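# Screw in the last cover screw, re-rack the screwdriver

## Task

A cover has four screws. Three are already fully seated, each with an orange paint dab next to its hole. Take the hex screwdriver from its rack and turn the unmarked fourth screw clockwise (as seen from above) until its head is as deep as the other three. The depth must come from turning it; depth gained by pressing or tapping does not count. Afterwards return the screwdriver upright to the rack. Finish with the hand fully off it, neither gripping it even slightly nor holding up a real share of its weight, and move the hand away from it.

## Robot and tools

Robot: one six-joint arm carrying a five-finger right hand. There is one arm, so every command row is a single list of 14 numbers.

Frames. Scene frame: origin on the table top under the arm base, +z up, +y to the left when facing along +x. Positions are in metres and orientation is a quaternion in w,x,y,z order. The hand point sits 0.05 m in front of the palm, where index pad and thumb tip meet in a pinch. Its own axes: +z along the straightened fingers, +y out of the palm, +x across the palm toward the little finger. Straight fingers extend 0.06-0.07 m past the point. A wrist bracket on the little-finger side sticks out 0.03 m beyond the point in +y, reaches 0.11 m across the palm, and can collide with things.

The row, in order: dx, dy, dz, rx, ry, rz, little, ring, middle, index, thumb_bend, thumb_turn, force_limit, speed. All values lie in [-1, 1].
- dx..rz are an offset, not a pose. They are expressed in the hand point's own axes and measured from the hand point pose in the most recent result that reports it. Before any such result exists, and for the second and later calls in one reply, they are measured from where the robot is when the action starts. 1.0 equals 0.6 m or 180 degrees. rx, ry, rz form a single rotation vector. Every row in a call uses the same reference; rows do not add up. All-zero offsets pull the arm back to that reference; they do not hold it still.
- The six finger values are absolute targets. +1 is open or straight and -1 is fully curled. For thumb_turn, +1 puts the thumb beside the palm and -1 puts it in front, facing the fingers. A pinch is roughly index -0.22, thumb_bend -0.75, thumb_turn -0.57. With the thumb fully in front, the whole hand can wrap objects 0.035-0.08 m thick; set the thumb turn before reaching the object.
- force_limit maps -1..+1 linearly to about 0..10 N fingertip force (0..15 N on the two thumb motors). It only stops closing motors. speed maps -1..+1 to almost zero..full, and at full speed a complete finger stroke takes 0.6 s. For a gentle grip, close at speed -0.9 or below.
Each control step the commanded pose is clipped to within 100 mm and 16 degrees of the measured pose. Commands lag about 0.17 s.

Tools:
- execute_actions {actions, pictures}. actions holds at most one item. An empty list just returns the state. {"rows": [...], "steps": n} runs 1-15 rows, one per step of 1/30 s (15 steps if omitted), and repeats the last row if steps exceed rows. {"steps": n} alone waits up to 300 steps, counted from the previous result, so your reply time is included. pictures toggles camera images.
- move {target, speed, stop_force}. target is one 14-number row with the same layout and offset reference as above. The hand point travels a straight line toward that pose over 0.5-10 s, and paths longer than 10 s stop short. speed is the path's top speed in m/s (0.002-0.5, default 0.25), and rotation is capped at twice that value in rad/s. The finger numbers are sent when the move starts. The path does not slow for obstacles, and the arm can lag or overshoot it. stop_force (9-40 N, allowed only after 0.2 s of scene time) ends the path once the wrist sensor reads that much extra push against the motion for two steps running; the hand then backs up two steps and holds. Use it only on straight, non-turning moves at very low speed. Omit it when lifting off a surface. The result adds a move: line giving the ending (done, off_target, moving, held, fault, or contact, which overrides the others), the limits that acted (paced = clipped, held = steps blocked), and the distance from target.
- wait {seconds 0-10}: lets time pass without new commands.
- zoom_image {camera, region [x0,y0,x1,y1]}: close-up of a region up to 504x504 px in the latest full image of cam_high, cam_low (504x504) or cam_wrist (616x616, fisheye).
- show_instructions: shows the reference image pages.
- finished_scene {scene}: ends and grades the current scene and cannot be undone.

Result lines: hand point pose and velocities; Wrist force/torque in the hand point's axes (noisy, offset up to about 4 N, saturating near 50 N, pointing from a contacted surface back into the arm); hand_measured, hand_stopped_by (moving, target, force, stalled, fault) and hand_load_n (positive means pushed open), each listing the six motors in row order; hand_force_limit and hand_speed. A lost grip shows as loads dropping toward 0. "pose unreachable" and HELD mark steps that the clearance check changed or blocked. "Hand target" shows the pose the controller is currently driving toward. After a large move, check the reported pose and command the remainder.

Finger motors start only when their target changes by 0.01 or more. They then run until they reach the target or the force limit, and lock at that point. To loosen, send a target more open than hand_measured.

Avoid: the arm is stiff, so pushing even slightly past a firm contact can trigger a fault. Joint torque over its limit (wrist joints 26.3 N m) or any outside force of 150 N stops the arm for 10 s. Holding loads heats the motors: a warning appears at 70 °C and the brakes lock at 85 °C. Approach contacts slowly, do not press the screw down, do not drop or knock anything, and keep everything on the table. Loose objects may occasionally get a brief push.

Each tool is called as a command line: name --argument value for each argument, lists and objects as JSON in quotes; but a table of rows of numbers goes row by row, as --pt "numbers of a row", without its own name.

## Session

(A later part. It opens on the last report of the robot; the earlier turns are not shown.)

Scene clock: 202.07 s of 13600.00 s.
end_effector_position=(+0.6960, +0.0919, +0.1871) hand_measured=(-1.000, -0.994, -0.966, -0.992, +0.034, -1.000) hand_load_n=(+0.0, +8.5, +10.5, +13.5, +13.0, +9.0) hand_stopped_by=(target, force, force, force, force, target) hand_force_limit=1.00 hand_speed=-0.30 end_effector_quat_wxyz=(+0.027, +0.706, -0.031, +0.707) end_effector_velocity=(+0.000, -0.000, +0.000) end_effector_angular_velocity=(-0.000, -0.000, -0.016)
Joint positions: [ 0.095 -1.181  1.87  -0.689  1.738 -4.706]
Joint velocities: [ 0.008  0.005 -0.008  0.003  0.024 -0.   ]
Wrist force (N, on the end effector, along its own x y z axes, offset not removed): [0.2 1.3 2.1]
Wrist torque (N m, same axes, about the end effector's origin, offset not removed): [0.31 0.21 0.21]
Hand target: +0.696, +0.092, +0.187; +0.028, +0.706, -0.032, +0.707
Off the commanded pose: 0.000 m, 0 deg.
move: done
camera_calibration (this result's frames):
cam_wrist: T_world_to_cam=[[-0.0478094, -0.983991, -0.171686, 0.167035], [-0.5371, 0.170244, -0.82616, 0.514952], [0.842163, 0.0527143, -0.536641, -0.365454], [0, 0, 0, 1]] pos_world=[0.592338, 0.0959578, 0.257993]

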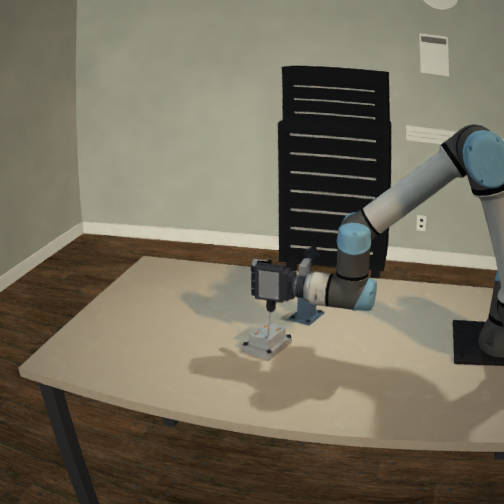

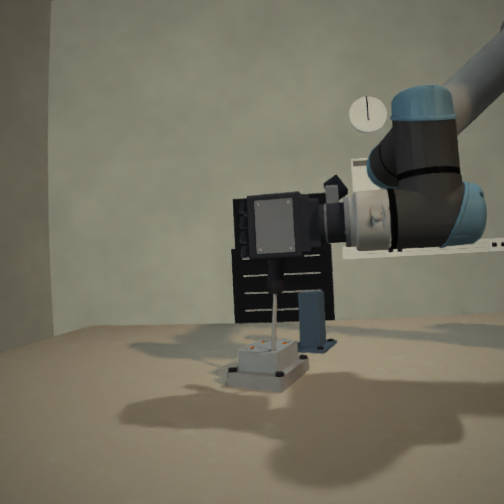

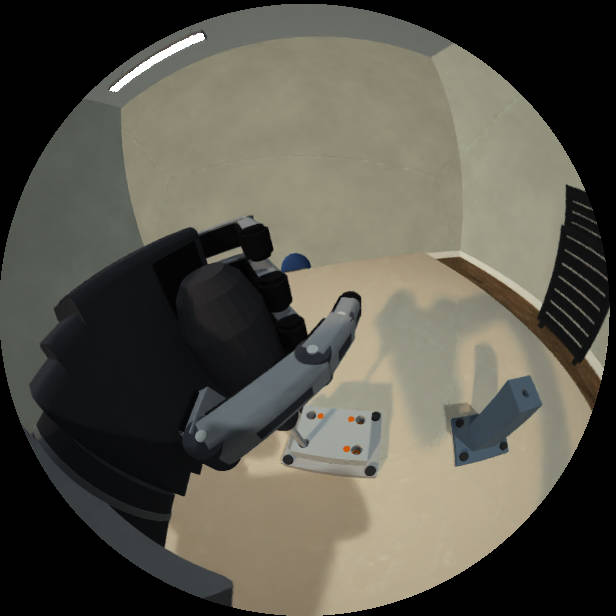

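Stroke 16 done; continuing.

execute_actions --actions '[{"rows":[[-0.0005,0,0.0005,0,0,0,-0.72,-0.72,-0.72,-0.72,0.35,-1,1,0.5]],"steps":7}]' --pictures false

move --target '[0,-0.0364,0.0188,0.153,0,0,-0.72,-0.72,-0.72,-0.72,0.35,-1,1,0.5]'

move --target '[0,-0.0364,0.0188,0.153,0,0,-0.72,-0.72,-0.72,-0.72,0.35,-1,1,0.5]'

execute_actions --actions '[{"rows":[[0,0,0,0,0,0,-1,-1,-1,-1,0.35,-1,1,-0.3]],"steps":11}]' --pictures false

execute_actions --actions '[{"rows":[[0,0,0,0,0,0,-1,-1,-1,-1,-1,-1,1,-0.3]],"steps":15}]' --pictures false

move --target '[0,0.0236,-0.0335,-0.153,0,0,-1,-1,-1,-1,-1,-1,1,-0.3]'

move --target '[0,0.0236,-0.0335,-0.153,0,0,-1,-1,-1,-1,-1,-1,1,-0.3]'

execute_actions --actions '[{"rows":[[0,0,0.0005,0,0,0,-0.72,-0.72,-0.72,-0.72,0.35,-1,1,0.5]],"steps":7}]' --pictures false

move --target '[0,-0.0364,0.0188,0.153,0,0,-0.72,-0.72,-0.72,-0.72,0.35,-1,1,0.5]'

move --target '[0,-0.0364,0.0188,0.153,0,0,-0.72,-0.72,-0.72,-0.72,0.35,-1,1,0.5]'

execute_actions --actions '[{"rows":[[0,0,0,0,0,0,-1,-1,-1,-1,0.35,-1,1,-0.3]],"steps":11}]' --pictures false

execute_actions --actions '[{"rows":[[0,0,0,0,0,0,-1,-1,-1,-1,-1,-1,1,-0.3]],"steps":15}]' --pictures false

move --target '[0,0.0236,-0.0335,-0.153,0,0,-1,-1,-1,-1,-1,-1,1,-0.3]'

move --target '[0,0.0236,-0.0335,-0.153,0,0,-1,-1,-1,-1,-1,-1,1,-0.3]'

zoom_image --camera "cam_low" --region '[230,240,330,370]'

Scene clock: 205.27 s of 13600.00 s.
end_effector_position=(+0.6963, +0.0921, +0.1870) hand_measured=(-0.722, -0.722, -0.720, -0.722, +0.232, -1.000) hand_load_n=(+0.0, +0.0, +0.0, +0.0, +0.0, +0.0) hand_stopped_by=(moving, moving, moving, moving, moving, target) hand_force_limit=1.00 hand_speed=0.50 end_effector_quat_wxyz=(+0.027, +0.706, -0.031, +0.707) end_effector_velocity=(+0.001, -0.000, +0.000) end_effector_angular_velocity=(+0.000, -0.003, +0.004)
Joint positions: [ 0.096 -1.18   1.869 -0.689  1.739 -4.706]
Joint velocities: [-0.003  0.001  0.    -0.004 -0.007 -0.   ]
Wrist force (N, on the end effector, along its own x y z axes, offset not removed): [-0.3 3.0 1.9]
Wrist torque (N m, same axes, about the end effector's origin, offset not removed): [0.38 -0.02 0.15]
Hand target: +0.696, +0.092, +0.187; +0.027, +0.706, -0.031, +0.707
Off the commanded pose: 0.000 m, 0 deg.
Steps of this call (steps 1 to 89: nothing new was sent; steps 90 to 96: all 7 steps of this action). Readings (end_effector_position | what the end effector reports):
90: (+0.6960, +0.0918, +0.1871) | hand_measured=(-1.000, -0.994, -0.966, -0.992, +0.034, -1.000) hand_load_n=(+0.0, +8.5, +10.5, +13.5, +13.0, +9.0) hand_stopped_by=(moving, moving, moving, moving, moving, target) hand_force_limit=1.00 hand_speed=0.50
91: (+0.6961, +0.0919, +0.1871) | hand_measured=(-1.000, -0.994, -0.966, -0.992, +0.034, -1.000) hand_load_n=(+0.0, +8.5, +10.5, +13.5, +13.0, +9.0) hand_stopped_by=(moving, moving, moving, moving, moving, target) hand_force_limit=1.00 hand_speed=0.50
93: (+0.6962, +0.0920, +0.1870) | hand_measured=(-0.926, -0.920, -0.900, -0.918, +0.078, -1.000) hand_load_n=(+0.0, +0.0, -11.5, +0.0, +7.5, +5.5) hand_stopped_by=(moving, moving, moving, moving, moving, target) hand_force_limit=1.00 hand_speed=0.50
96: the state above

Scene clock: 207.07 s of 13600.00 s.
end_effector_position=(+0.7091, +0.1126, +0.1870) hand_measured=(-0.720, -0.720, -0.720, -0.720, +0.350, -1.000) hand_load_n=(+0.0, +0.0, +0.0, +0.0, +0.0, +0.0) hand_stopped_by=(target, target, target, target, target, target) hand_force_limit=1.00 hand_speed=0.50 end_effector_quat_wxyz=(-0.141, +0.693, +0.137, +0.694) end_effector_velocity=(+0.001, +0.000, +0.000) end_effector_angular_velocity=(+0.000, +0.000, +0.016)
Joint positions: [-0.128 -1.226  1.939 -0.718  1.037 -4.705]
Joint velocities: [-0.007  0.002 -0.003  0.001 -0.023  0.   ]
Wrist force (N, on the end effector, along its own x y z axes, offset not removed): [0.8 2.0 2.0]
Wrist torque (N m, same axes, about the end effector's origin, offset not removed): [0.24 -0.10 0.19]
Hand target: +0.709, +0.113, +0.187; -0.141, +0.693, +0.138, +0.694
Off the commanded pose: 0.000 m, 0 deg.
move: done
camera_calibration (this result's frames):
cam_wrist: T_world_to_cam=[[0.41095, -0.895559, -0.170571, -0.14748], [-0.553224, -0.0962624, -0.827452, 0.560056], [0.724612, 0.434406, -0.535004, -0.337606], [0, 0, 0, 1]] pos_world=[0.615077, 0.0684928, 0.257643]

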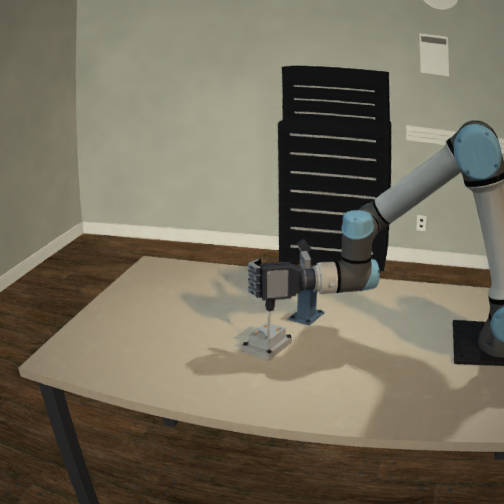

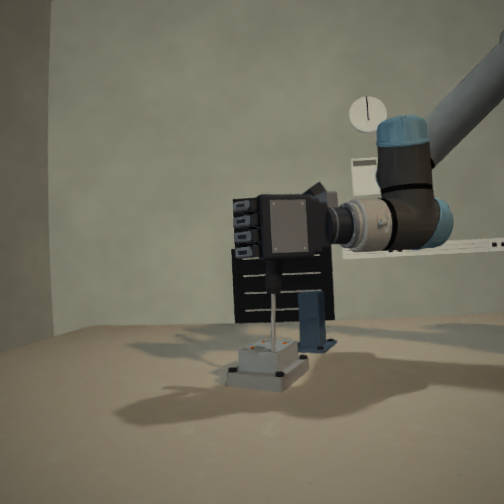

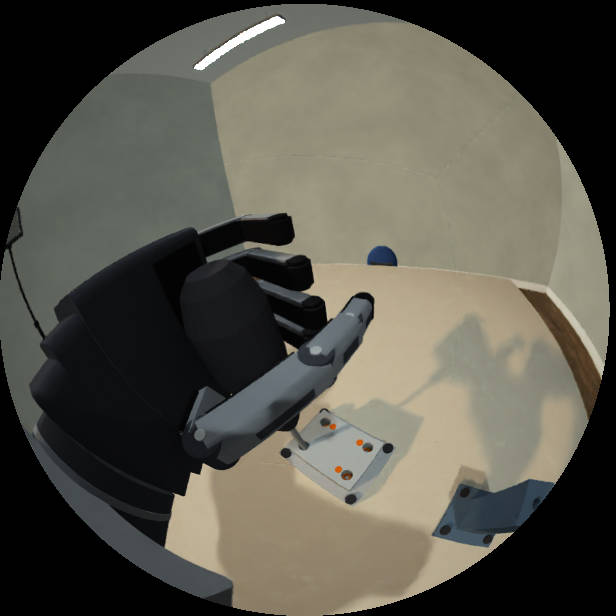

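Scene clock: 208.60 s of 13600.00 s.
end_effector_position=(+0.7109, +0.1369, +0.1870) hand_measured=(-0.720, -0.720, -0.720, -0.720, +0.350, -1.000) hand_load_n=(+0.0, +0.0, +0.0, +0.0, +0.0, +0.0) hand_stopped_by=(target, target, target, target, target, target) hand_force_limit=1.00 hand_speed=0.50 end_effector_quat_wxyz=(-0.301, +0.640, +0.298, +0.642) end_effector_velocity=(+0.001, +0.001, +0.000) end_effector_angular_velocity=(-0.002, -0.001, +0.015)
Joint positions: [-0.29  -1.14   1.81  -0.685  0.396 -4.695]
Joint velocities: [-0.003  0.006 -0.01   0.007 -0.018 -0.005]
Wrist force (N, on the end effector, along its own x y z axes, offset not removed): [-1.6 2.9 1.2]
Wrist torque (N m, same axes, about the end effector's origin, offset not removed): [0.46 0.22 -0.09]
Hand target: +0.711, +0.137, +0.187; -0.301, +0.639, +0.299, +0.641
Off the commanded pose: 0.000 m, 0 deg.
move: done
camera_calibration (this result's frames):
cam_wrist: T_world_to_cam=[[0.777568, -0.605638, -0.16909, -0.427085], [-0.445045, -0.340098, -0.828413, 0.520059], [0.444211, 0.7194, -0.533985, -0.189313], [0, 0, 0, 1]] pos_world=[0.647632, 0.0544039, 0.257517]

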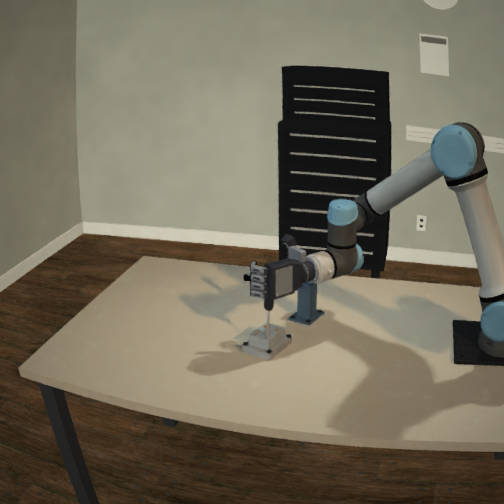

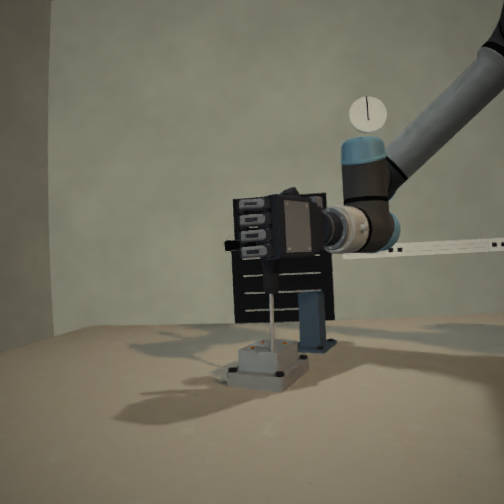

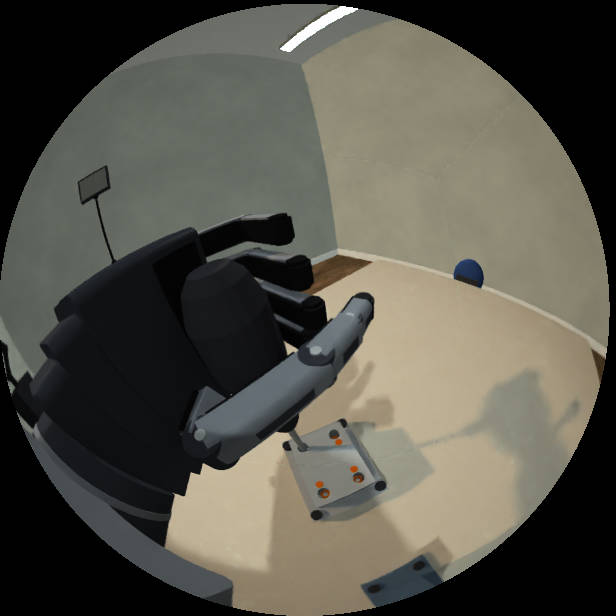

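Scene clock: 208.97 s of 13600.00 s.
end_effector_position=(+0.7110, +0.1368, +0.1870) hand_measured=(-1.000, -0.994, -0.968, -0.994, +0.352, -1.000) hand_load_n=(+0.0, +11.0, +10.5, +11.0, +2.0, +1.5) hand_stopped_by=(moving, force, force, force, target, target) hand_force_limit=1.00 hand_speed=-0.30 end_effector_quat_wxyz=(-0.301, +0.640, +0.298, +0.642) end_effector_velocity=(+0.000, -0.000, +0.000) end_effector_angular_velocity=(+0.000, +0.000, -0.000)
Joint positions: [-0.291 -1.14   1.81  -0.685  0.396 -4.696]
Joint velocities: [-0.    -0.001 -0.     0.001  0.    -0.   ]
Wrist force (N, on the end effector, along its own x y z axes, offset not removed): [-0.3 2.3 1.5]
Wrist torque (N m, same axes, about the end effector's origin, offset not removed): [0.37 0.12 0.15]
Hand target: +0.711, +0.137, +0.187; -0.301, +0.640, +0.298, +0.642
Off the commanded pose: 0.000 m, 0 deg.
Steps of this call (steps 1 to 11: all 11 steps of this action). Readings (end_effector_position | what the end effector reports):
1: (+0.7110, +0.1369, +0.1870) | hand_measured=(-0.720, -0.720, -0.720, -0.720, +0.350, -1.000) hand_load_n=(+0.0, +0.0, +0.0, +0.0, +0.0, +0.0) hand_stopped_by=(moving, moving, moving, moving, target, target) hand_force_limit=1.00 hand_speed=-0.30
2: (+0.7110, +0.1369, +0.1870) | hand_measured=(-0.720, -0.720, -0.720, -0.720, +0.350, -1.000) hand_load_n=(+0.0, +0.0, +0.0, +0.0, +0.0, +0.0) hand_stopped_by=(moving, moving, moving, moving, target, target) hand_force_limit=1.00 hand_speed=-0.30
4: (+0.7110, +0.1369, +0.1870) | hand_measured=(-0.756, -0.756, -0.756, -0.756, +0.350, -1.000) hand_load_n=(+0.0, +0.0, +0.0, +0.0, +0.0, +0.0) hand_stopped_by=(moving, moving, moving, moving, target, target) hand_force_limit=1.00 hand_speed=-0.30
8: (+0.7110, +0.1369, +0.1870) | hand_measured=(-0.910, -0.910, -0.910, -0.910, +0.350, -1.000) hand_load_n=(+0.0, +0.0, +0.0, +0.0, +0.0, +0.0) hand_stopped_by=(moving, moving, moving, moving, target, target) hand_force_limit=1.00 hand_speed=-0.30
11: the state above

Scene clock: 209.47 s of 13600.00 s.
end_effector_position=(+0.7111, +0.1368, +0.1870) hand_measured=(-1.000, -0.994, -0.966, -0.994, +0.072, -1.000) hand_load_n=(+0.0, +10.0, +9.0, +10.0, +13.0, +5.0) hand_stopped_by=(target, force, force, force, moving, target) hand_force_limit=1.00 hand_speed=-0.30 end_effector_quat_wxyz=(-0.301, +0.640, +0.298, +0.642) end_effector_velocity=(-0.000, +0.000, -0.000) end_effector_angular_velocity=(+0.000, +0.000, +0.000)
Joint positions: [-0.291 -1.14   1.81  -0.685  0.396 -4.696]
Joint velocities: [ 0.  0.  0. -0. -0.  0.]
Wrist force (N, on the end effector, along its own x y z axes, offset not removed): [1.8 3.9 -1.0]
Wrist torque (N m, same axes, about the end effector's origin, offset not removed): [0.53 -0.24 -0.04]
Hand target: +0.711, +0.137, +0.187; -0.301, +0.640, +0.298, +0.642
Off the commanded pose: 0.000 m, 0 deg.
Steps of this call (steps 1 to 15: all 15 steps of this action). Readings (end_effector_position | what the end effector reports):
1: (+0.7110, +0.1368, +0.1870) | hand_measured=(-1.000, -0.994, -0.968, -0.994, +0.352, -1.000) hand_load_n=(+0.0, +10.5, +10.5, +11.0, +2.0, +1.5) hand_stopped_by=(moving, force, force, force, moving, target) hand_force_limit=1.00 hand_speed=-0.30
2: (+0.7110, +0.1368, +0.1870) | hand_measured=(-1.000, -0.994, -0.966, -0.994, +0.352, -1.000) hand_load_n=(+0.0, +10.5, +10.0, +10.5, +2.5, +1.5) hand_stopped_by=(moving, force, force, force, moving, target) hand_force_limit=1.00 hand_speed=-0.30
4: (+0.7110, +0.1368, +0.1870) | hand_measured=(-1.000, -0.994, -0.966, -0.994, +0.330, -1.000) hand_load_n=(+0.0, +10.5, +10.0, +10.5, +3.0, +1.5) hand_stopped_by=(target, force, force, force, moving, target) hand_force_limit=1.00 hand_speed=-0.30
8: (+0.7110, +0.1368, +0.1870) | hand_measured=(-1.000, -0.994, -0.966, -0.994, +0.236, -1.000) hand_load_n=(+0.0, +10.5, +10.0, +10.5, +6.0, +3.0) hand_stopped_by=(target, force, force, force, moving, target) hand_force_limit=1.00 hand_speed=-0.30
15: the state above

Scene clock: 211.27 s of 13600.00 s.
end_effector_position=(+0.7090, +0.1125, +0.1869) hand_measured=(-1.000, -0.994, -0.966, -0.992, +0.034, -1.000) hand_load_n=(+0.0, +9.5, +10.0, +12.5, +14.0, +7.0) hand_stopped_by=(target, force, force, force, force, target) hand_force_limit=1.00 hand_speed=-0.30 end_effector_quat_wxyz=(-0.141, +0.693, +0.137, +0.694) end_effector_velocity=(+0.001, -0.002, +0.001) end_effector_angular_velocity=(-0.000, -0.002, -0.019)
Joint positions: [-0.128 -1.226  1.94  -0.719  1.037 -4.704]
Joint velocities: [ 0.007  0.001 -0.003 -0.001  0.026 -0.   ]
Wrist force (N, on the end effector, along its own x y z axes, offset not removed): [3.8 3.4 0.7]
Wrist torque (N m, same axes, about the end effector's origin, offset not removed): [0.42 -0.28 0.13]
Hand target: +0.709, +0.112, +0.187; -0.140, +0.693, +0.136, +0.694
Off the commanded pose: 0.000 m, 0 deg.
move: done
camera_calibration (this result's frames):
cam_wrist: T_world_to_cam=[[0.411032, -0.895482, -0.170778, -0.147541], [-0.553248, -0.0961406, -0.82745, 0.559918], [0.724548, 0.434591, -0.53494, -0.33744], [0, 0, 0, 1]] pos_world=[0.614909, 0.0683595, 0.257597]

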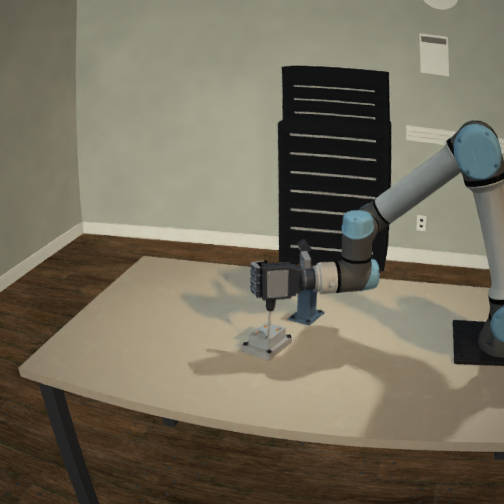

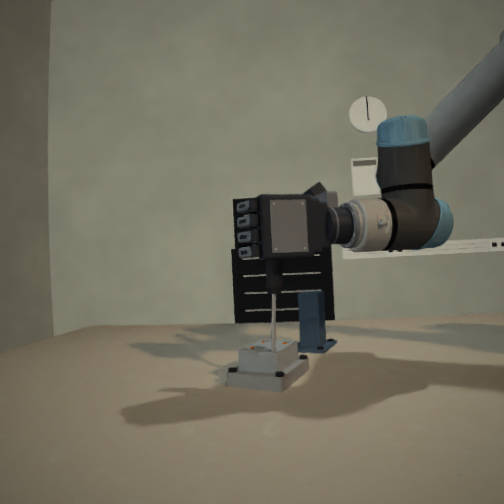

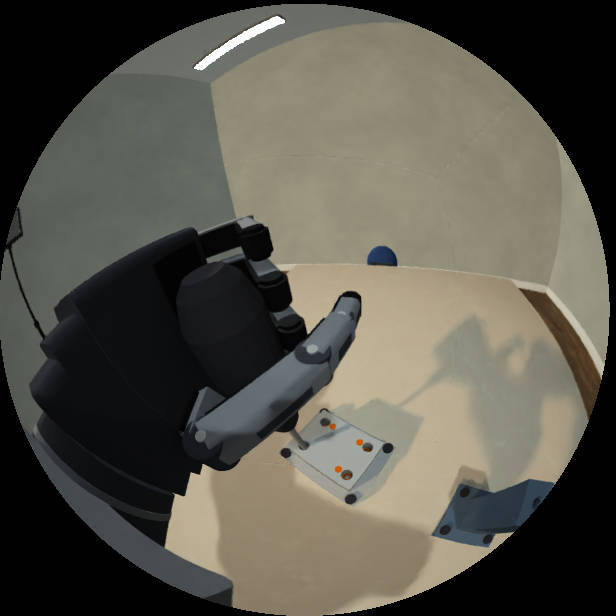

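Scene clock: 212.80 s of 13600.00 s.
end_effector_position=(+0.6960, +0.0919, +0.1868) hand_measured=(-1.000, -0.994, -0.966, -0.992, +0.034, -1.000) hand_load_n=(+0.0, +8.5, +10.5, +13.5, +13.0, +9.0) hand_stopped_by=(target, force, force, force, force, target) hand_force_limit=1.00 hand_speed=-0.30 end_effector_quat_wxyz=(+0.027, +0.706, -0.031, +0.707) end_effector_velocity=(+0.000, -0.001, +0.000) end_effector_angular_velocity=(-0.000, +0.001, -0.016)
Joint positions: [ 0.095 -1.181  1.87  -0.69   1.738 -4.705]
Joint velocities: [ 0.007  0.005 -0.009  0.004  0.023 -0.   ]
Wrist force (N, on the end effector, along its own x y z axes, offset not removed): [0.4 1.2 2.6]
Wrist torque (N m, same axes, about the end effector's origin, offset not removed): [0.31 0.14 0.16]
Hand target: +0.696, +0.092, +0.187; +0.028, +0.706, -0.032, +0.707
Off the commanded pose: 0.000 m, 0 deg.
move: done
camera_calibration (this result's frames):
cam_wrist: T_world_to_cam=[[-0.0476652, -0.983965, -0.171874, 0.166874], [-0.536964, 0.170333, -0.82623, 0.51463], [0.842257, 0.0529076, -0.536473, -0.365684], [0, 0, 0, 1]] pos_world=[0.592292, 0.095887, 0.257704]

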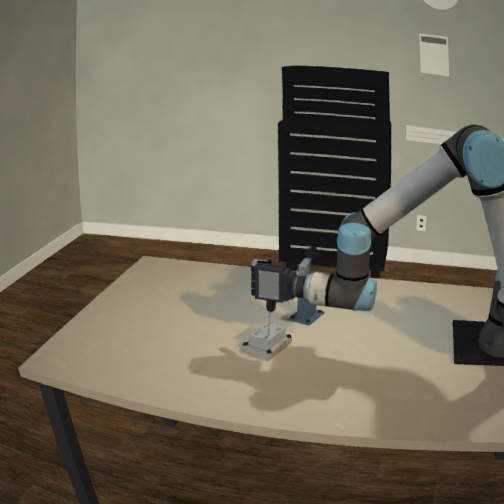

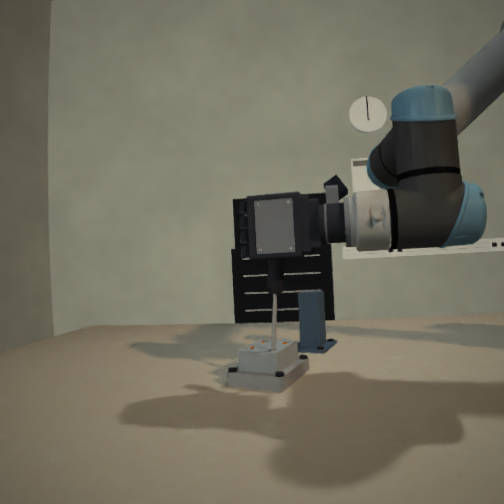

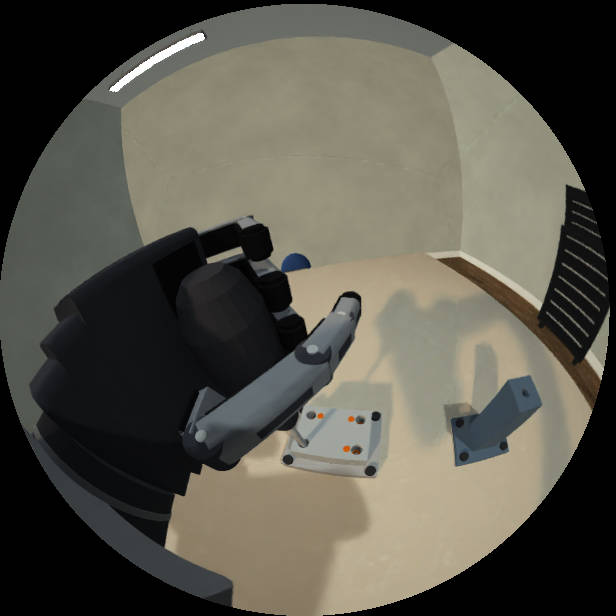

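Scene clock: 213.03 s of 13600.00 s.
end_effector_position=(+0.6962, +0.0920, +0.1868) hand_measured=(-0.722, -0.722, -0.720, -0.722, +0.232, -1.000) hand_load_n=(+0.0, +0.0, +0.0, +0.0, +0.0, +0.0) hand_stopped_by=(moving, moving, moving, moving, moving, target) hand_force_limit=1.00 hand_speed=0.50 end_effector_quat_wxyz=(+0.027, +0.706, -0.031, +0.707) end_effector_velocity=(+0.001, +0.001, +0.000) end_effector_angular_velocity=(+0.000, -0.001, +0.005)
Joint positions: [ 0.095 -1.181  1.869 -0.69   1.738 -4.705]
Joint velocities: [ 0.     0.001 -0.001 -0.001 -0.005  0.   ]
Wrist force (N, on the end effector, along its own x y z axes, offset not removed): [1.7 3.0 1.2]
Wrist torque (N m, same axes, about the end effector's origin, offset not removed): [0.47 -0.19 0.20]
Hand target: +0.696, +0.092, +0.187; +0.027, +0.706, -0.031, +0.707
Off the commanded pose: 0.000 m, 0 deg.
Steps of this call (steps 1 to 7: all 7 steps of this action). Readings (end_effector_position | what the end effector reports):
1: (+0.6960, +0.0918, +0.1868) | hand_measured=(-1.000, -0.994, -0.966, -0.992, +0.034, -1.000) hand_load_n=(+0.0, +8.5, +10.5, +13.5, +13.0, +9.0) hand_stopped_by=(moving, moving, moving, moving, moving, target) hand_force_limit=1.00 hand_speed=0.50
2: (+0.6960, +0.0918, +0.1868) | hand_measured=(-1.000, -0.994, -0.966, -0.992, +0.034, -1.000) hand_load_n=(+0.0, +8.5, +10.5, +13.5, +13.0, +9.0) hand_stopped_by=(moving, moving, moving, moving, moving, target) hand_force_limit=1.00 hand_speed=0.50
4: (+0.6961, +0.0919, +0.1868) | hand_measured=(-0.926, -0.920, -0.900, -0.920, +0.078, -1.000) hand_load_n=(+0.0, +0.0, -11.5, +0.0, +7.0, +6.0) hand_stopped_by=(moving, moving, moving, moving, moving, target) hand_force_limit=1.00 hand_speed=0.50
7: the state above

Scene clock: 214.83 s of 13600.00 s.
end_effector_position=(+0.7091, +0.1126, +0.1869) hand_measured=(-0.720, -0.720, -0.720, -0.720, +0.350, -1.000) hand_load_n=(+0.0, +0.0, +0.0, +0.0, +0.0, +0.0) hand_stopped_by=(target, target, target, target, target, target) hand_force_limit=1.00 hand_speed=0.50 end_effector_quat_wxyz=(-0.141, +0.693, +0.137, +0.694) end_effector_velocity=(+0.001, +0.000, -0.000) end_effector_angular_velocity=(+0.000, +0.001, +0.016)
Joint positions: [-0.128 -1.226  1.94  -0.719  1.037 -4.704]
Joint velocities: [-0.008  0.003 -0.004  0.002 -0.024  0.   ]
Wrist force (N, on the end effector, along its own x y z axes, offset not removed): [-0.4 1.5 1.1]
Wrist torque (N m, same axes, about the end effector's origin, offset not removed): [0.24 0.03 0.06]
Hand target: +0.709, +0.113, +0.187; -0.142, +0.692, +0.138, +0.694
Off the commanded pose: 0.000 m, 0 deg.
move: done
camera_calibration (this result's frames):
cam_wrist: T_world_to_cam=[[0.411169, -0.895434, -0.170697, -0.147597], [-0.553131, -0.0962397, -0.827517, 0.55992], [0.724559, 0.434667, -0.534863, -0.33758], [0, 0, 0, 1]] pos_world=[0.614993, 0.068458, 0.25759]

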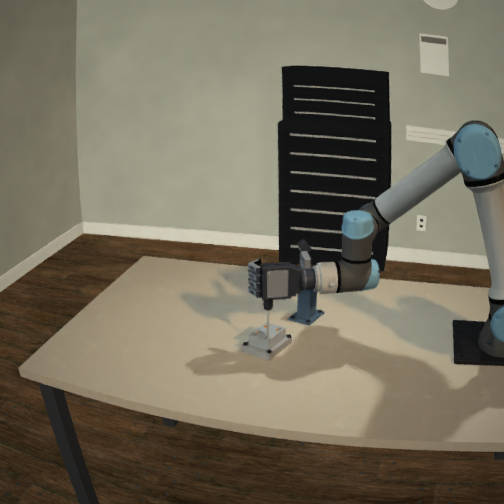

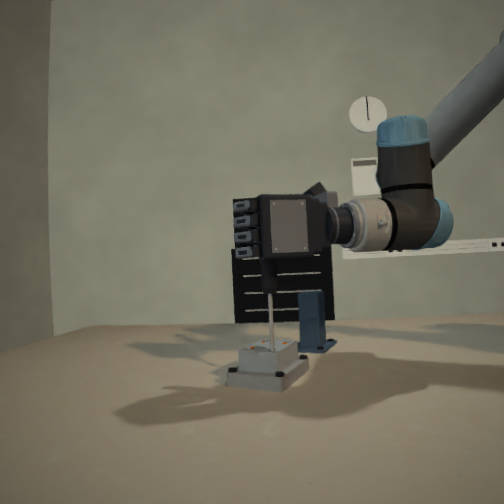

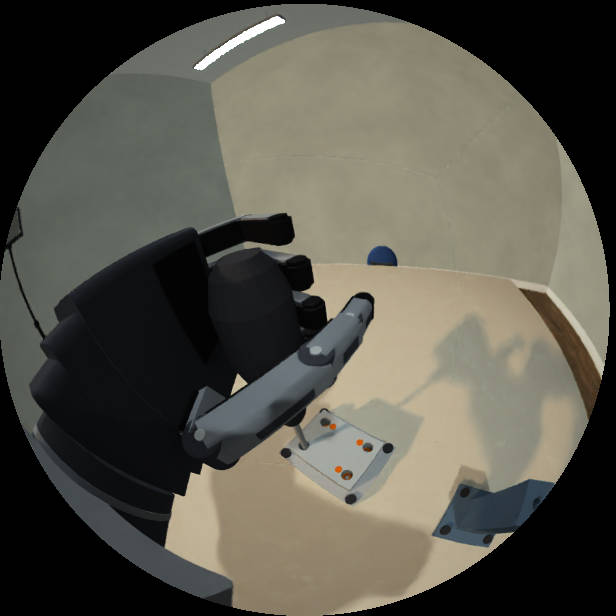

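Scene clock: 216.37 s of 13600.00 s.
end_effector_position=(+0.7109, +0.1369, +0.1870) hand_measured=(-0.720, -0.720, -0.720, -0.720, +0.350, -1.000) hand_load_n=(+0.0, +0.0, +0.0, +0.0, +0.0, +0.0) hand_stopped_by=(target, target, target, target, target, target) hand_force_limit=1.00 hand_speed=0.50 end_effector_quat_wxyz=(-0.301, +0.640, +0.298, +0.642) end_effector_velocity=(+0.001, +0.001, +0.000) end_effector_angular_velocity=(-0.003, -0.002, +0.015)
Joint positions: [-0.291 -1.14   1.81  -0.686  0.395 -4.695]
Joint velocities: [-0.003  0.006 -0.01   0.006 -0.018 -0.005]
Wrist force (N, on the end effector, along its own x y z axes, offset not removed): [1.2 2.1 0.9]
Wrist torque (N m, same axes, about the end effector's origin, offset not removed): [0.30 -0.16 0.14]
Hand target: +0.711, +0.137, +0.187; -0.302, +0.639, +0.299, +0.641
Off the commanded pose: 0.000 m, 0 deg.
move: done
camera_calibration (this result's frames):
cam_wrist: T_world_to_cam=[[0.777717, -0.605427, -0.169161, -0.427139], [-0.444916, -0.340037, -0.828507, 0.519906], [0.444079, 0.719606, -0.533816, -0.189256], [0, 0, 0, 1]] pos_world=[0.647552, 0.0543759, 0.257462]

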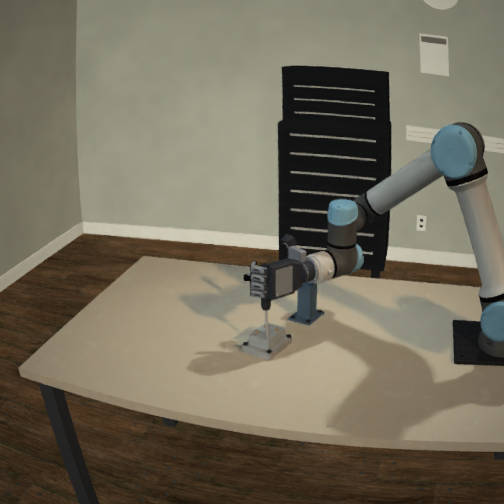

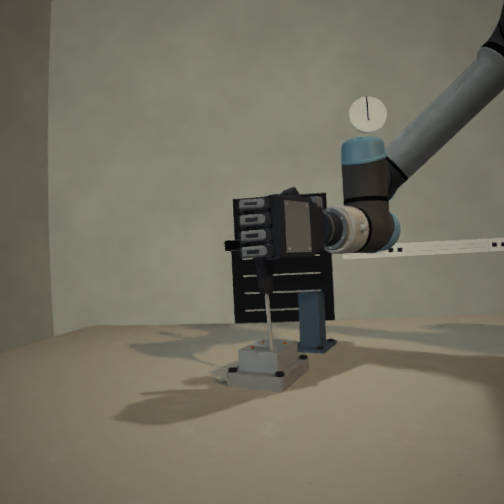

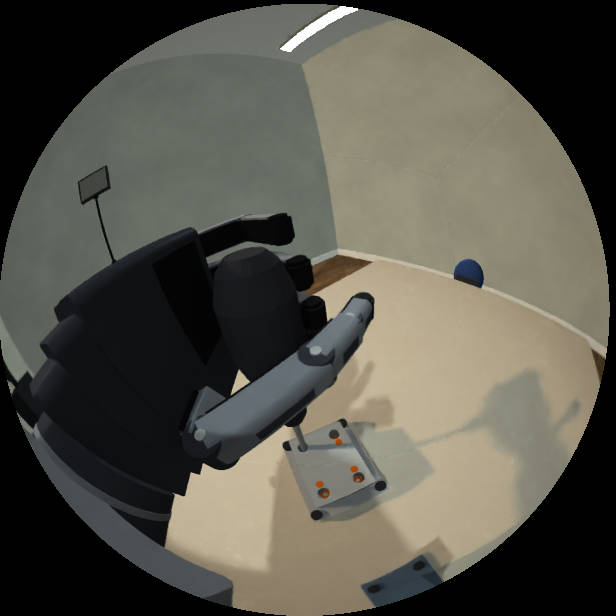

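Scene clock: 216.73 s of 13600.00 s.
end_effector_position=(+0.7110, +0.1368, +0.1870) hand_measured=(-1.000, -0.996, -0.968, -0.994, +0.352, -1.000) hand_load_n=(+0.0, +11.0, +10.5, +11.0, +2.0, +1.5) hand_stopped_by=(moving, force, force, force, target, target) hand_force_limit=1.00 hand_speed=-0.30 end_effector_quat_wxyz=(-0.301, +0.640, +0.298, +0.642) end_effector_velocity=(+0.000, -0.001, +0.001) end_effector_angular_velocity=(-0.000, -0.000, -0.003)
Joint positions: [-0.291 -1.14   1.81  -0.685  0.395 -4.695]
Joint velocities: [-0.001 -0.001  0.     0.001  0.002  0.   ]
Wrist force (N, on the end effector, along its own x y z axes, offset not removed): [0.5 1.3 2.3]
Wrist torque (N m, same axes, about the end effector's origin, offset not removed): [0.15 -0.11 0.17]
Hand target: +0.711, +0.137, +0.187; -0.301, +0.640, +0.298, +0.642
Off the commanded pose: 0.000 m, 0 deg.
Steps of this call (steps 1 to 11: all 11 steps of this action). Readings (end_effector_position | what the end effector reports):
1: (+0.7109, +0.1369, +0.1870) | hand_measured=(-0.720, -0.720, -0.720, -0.720, +0.350, -1.000) hand_load_n=(+0.0, +0.0, +0.0, +0.0, +0.0, +0.0) hand_stopped_by=(moving, moving, moving, moving, target, target) hand_force_limit=1.00 hand_speed=-0.30
2: (+0.7109, +0.1369, +0.1870) | hand_measured=(-0.720, -0.720, -0.720, -0.720, +0.350, -1.000) hand_load_n=(+0.0, +0.0, +0.0, +0.0, +0.0, +0.0) hand_stopped_by=(moving, moving, moving, moving, target, target) hand_force_limit=1.00 hand_speed=-0.30
4: (+0.7109, +0.1369, +0.1870) | hand_measured=(-0.756, -0.756, -0.756, -0.756, +0.350, -1.000) hand_load_n=(+0.0, +0.0, +0.0, +0.0, +0.0, +0.0) hand_stopped_by=(moving, moving, moving, moving, target, target) hand_force_limit=1.00 hand_speed=-0.30
8: (+0.7109, +0.1369, +0.1870) | hand_measured=(-0.910, -0.910, -0.910, -0.910, +0.350, -1.000) hand_load_n=(+0.0, +0.0, +0.0, +0.0, +0.0, +0.0) hand_stopped_by=(moving, moving, moving, moving, target, target) hand_force_limit=1.00 hand_speed=-0.30
11: the state above

Scene clock: 217.23 s of 13600.00 s.
end_effector_position=(+0.7110, +0.1368, +0.1870) hand_measured=(-1.000, -0.994, -0.966, -0.994, +0.072, -1.000) hand_load_n=(+0.0, +10.5, +9.5, +10.5, +12.5, +5.0) hand_stopped_by=(target, force, force, force, moving, target) hand_force_limit=1.00 hand_speed=-0.30 end_effector_quat_wxyz=(-0.301, +0.640, +0.298, +0.642) end_effector_velocity=(-0.000, +0.000, -0.000) end_effector_angular_velocity=(+0.000, +0.000, -0.000)
Joint positions: [-0.291 -1.14   1.81  -0.685  0.395 -4.695]
Joint velocities: [ 0.    -0.     0.001 -0.     0.001  0.   ]
Wrist force (N, on the end effector, along its own x y z axes, offset not removed): [2.6 2.8 -0.8]
Wrist torque (N m, same axes, about the end effector's origin, offset not removed): [0.40 -0.43 -0.06]
Hand target: +0.711, +0.137, +0.187; -0.301, +0.640, +0.298, +0.642
Off the commanded pose: 0.000 m, 0 deg.
Steps of this call (steps 1 to 15: all 15 steps of this action). Readings (end_effector_position | what the end effector reports):
1: (+0.7110, +0.1368, +0.1870) | hand_measured=(-1.000, -0.994, -0.968, -0.994, +0.352, -1.000) hand_load_n=(+0.0, +10.5, +10.5, +11.0, +2.5, +1.5) hand_stopped_by=(moving, force, force, force, moving, target) hand_force_limit=1.00 hand_speed=-0.30
2: (+0.7110, +0.1368, +0.1870) | hand_measured=(-1.000, -0.994, -0.966, -0.994, +0.352, -1.000) hand_load_n=(+0.0, +10.5, +10.0, +10.5, +2.5, +1.5) hand_stopped_by=(moving, force, force, force, moving, target) hand_force_limit=1.00 hand_speed=-0.30
4: (+0.7110, +0.1368, +0.1870) | hand_measured=(-1.000, -0.994, -0.966, -0.994, +0.330, -1.000) hand_load_n=(+0.0, +10.5, +10.0, +10.5, +3.0, +1.5) hand_stopped_by=(target, force, force, force, moving, target) hand_force_limit=1.00 hand_speed=-0.30
8: (+0.7110, +0.1368, +0.1870) | hand_measured=(-1.000, -0.994, -0.966, -0.994, +0.236, -1.000) hand_load_n=(+0.0, +10.5, +9.5, +10.5, +6.5, +3.0) hand_stopped_by=(target, force, force, force, moving, target) hand_force_limit=1.00 hand_speed=-0.30
15: the state above

Scene clock: 219.03 s of 13600.00 s.
end_effector_position=(+0.7089, +0.1125, +0.1869) hand_measured=(-1.000, -0.994, -0.966, -0.994, +0.034, -1.000) hand_load_n=(+0.0, +9.5, +10.0, +12.5, +14.0, +7.0) hand_stopped_by=(target, force, force, force, force, target) hand_force_limit=1.00 hand_speed=-0.30 end_effector_quat_wxyz=(-0.141, +0.693, +0.137, +0.694) end_effector_velocity=(+0.001, -0.001, +0.000) end_effector_angular_velocity=(-0.000, -0.001, -0.016)
Joint positions: [-0.128 -1.226  1.94  -0.719  1.036 -4.704]
Joint velocities: [ 0.008  0.002 -0.003 -0.     0.024 -0.   ]
Wrist force (N, on the end effector, along its own x y z axes, offset not removed): [3.0 2.1 2.0]
Wrist torque (N m, same axes, about the end effector's origin, offset not removed): [0.17 -0.31 0.07]
Hand target: +0.709, +0.112, +0.187; -0.140, +0.693, +0.136, +0.694
Off the commanded pose: 0.000 m, 0 deg.
move: done
camera_calibration (this result's frames):
cam_wrist: T_world_to_cam=[[0.411248, -0.895355, -0.170925, -0.147651], [-0.55317, -0.0961058, -0.827506, 0.559787], [0.724484, 0.434861, -0.534807, -0.337408], [0, 0, 0, 1]] pos_world=[0.614825, 0.0683242, 0.257542]

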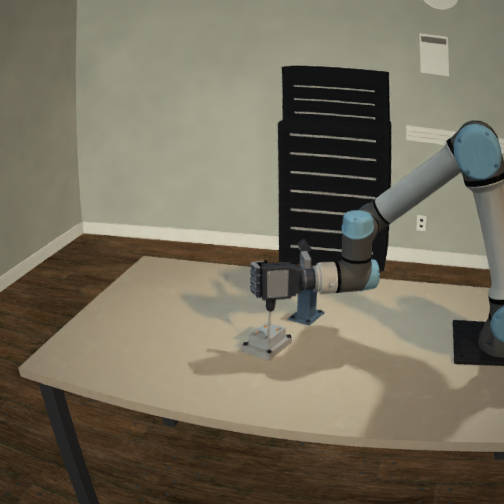

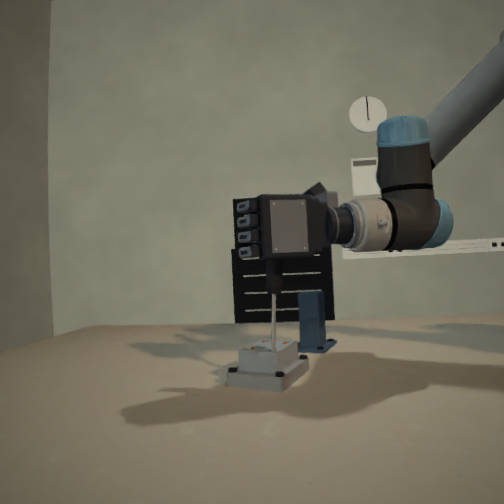

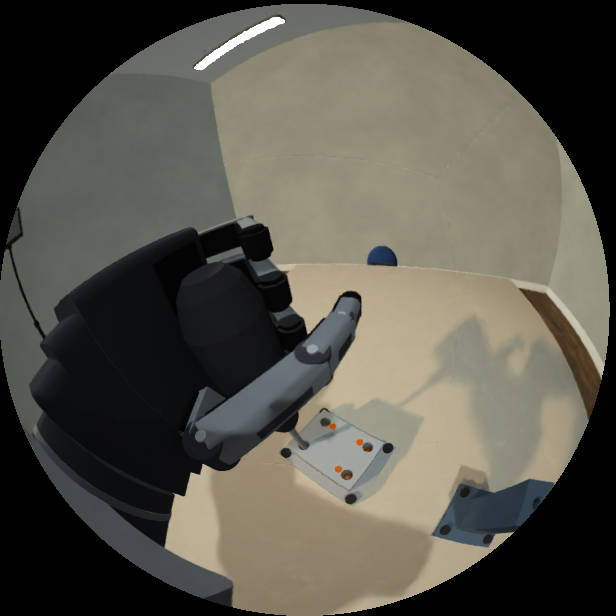

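Scene clock: 220.57 s of 13600.00 s.
end_effector_position=(+0.6959, +0.0919, +0.1868) hand_measured=(-1.000, -0.994, -0.966, -0.994, +0.034, -1.000) hand_load_n=(+0.0, +8.5, +10.5, +13.5, +13.5, +9.0) hand_stopped_by=(target, force, force, force, force, target) hand_force_limit=1.00 hand_speed=-0.30 end_effector_quat_wxyz=(+0.027, +0.706, -0.031, +0.707) end_effector_velocity=(+0.000, -0.001, +0.001) end_effector_angular_velocity=(-0.000, -0.001, -0.018)
Joint positions: [ 0.095 -1.181  1.871 -0.691  1.738 -4.705]
Joint velocities: [ 0.007  0.005 -0.008  0.002  0.025 -0.   ]
Wrist force (N, on the end effector, along its own x y z axes, offset not removed): [-0.4 0.4 2.5]
Wrist torque (N m, same axes, about the end effector's origin, offset not removed): [0.09 0.28 0.10]
Hand target: +0.696, +0.092, +0.187; +0.028, +0.706, -0.032, +0.707
Off the commanded pose: 0.000 m, 0 deg.
move: done
camera_calibration (this result's frames):
cam_wrist: T_world_to_cam=[[-0.0474279, -0.983943, -0.172069, 0.166729], [-0.536945, 0.170371, -0.826235, 0.514534], [0.842283, 0.0532049, -0.536403, -0.365696], [0, 0, 0, 1]] pos_world=[0.592203, 0.0958466, 0.257654]

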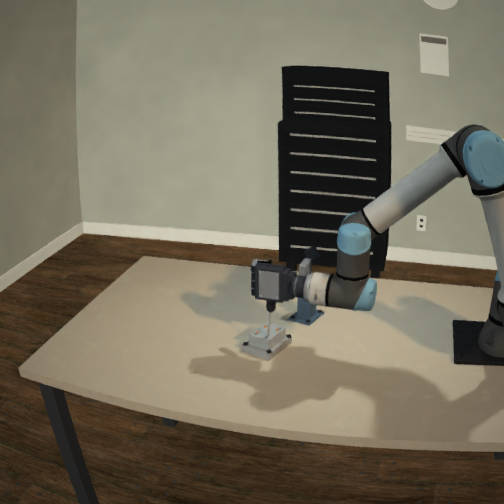

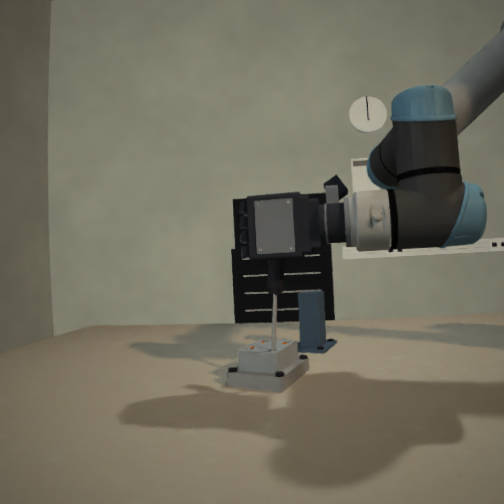

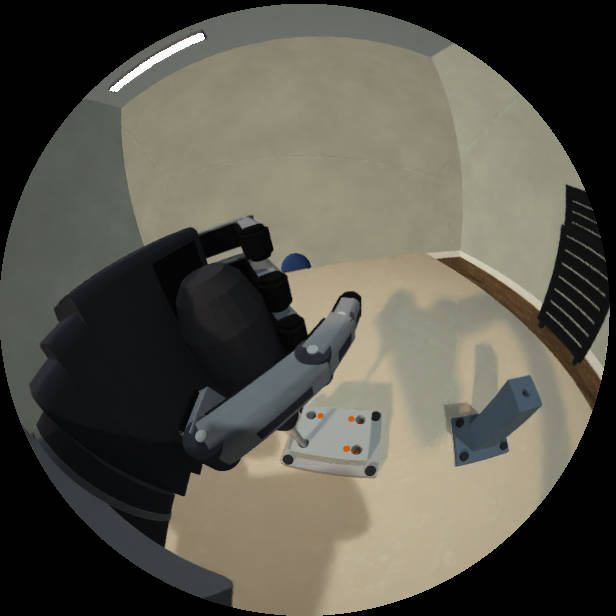

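Region (230, 240, 330, 370) of cam_low's 504x504 image, scaled by 3.877, with more detail than that image has; it fills the left 388 columns of this view, and the rest is white.

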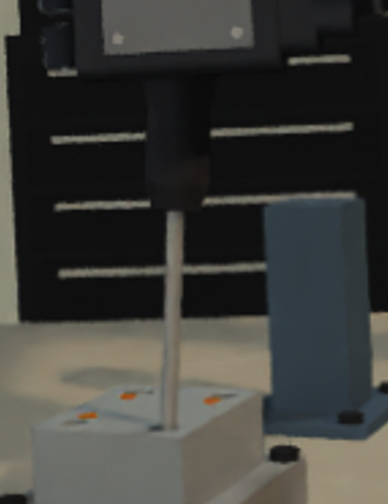

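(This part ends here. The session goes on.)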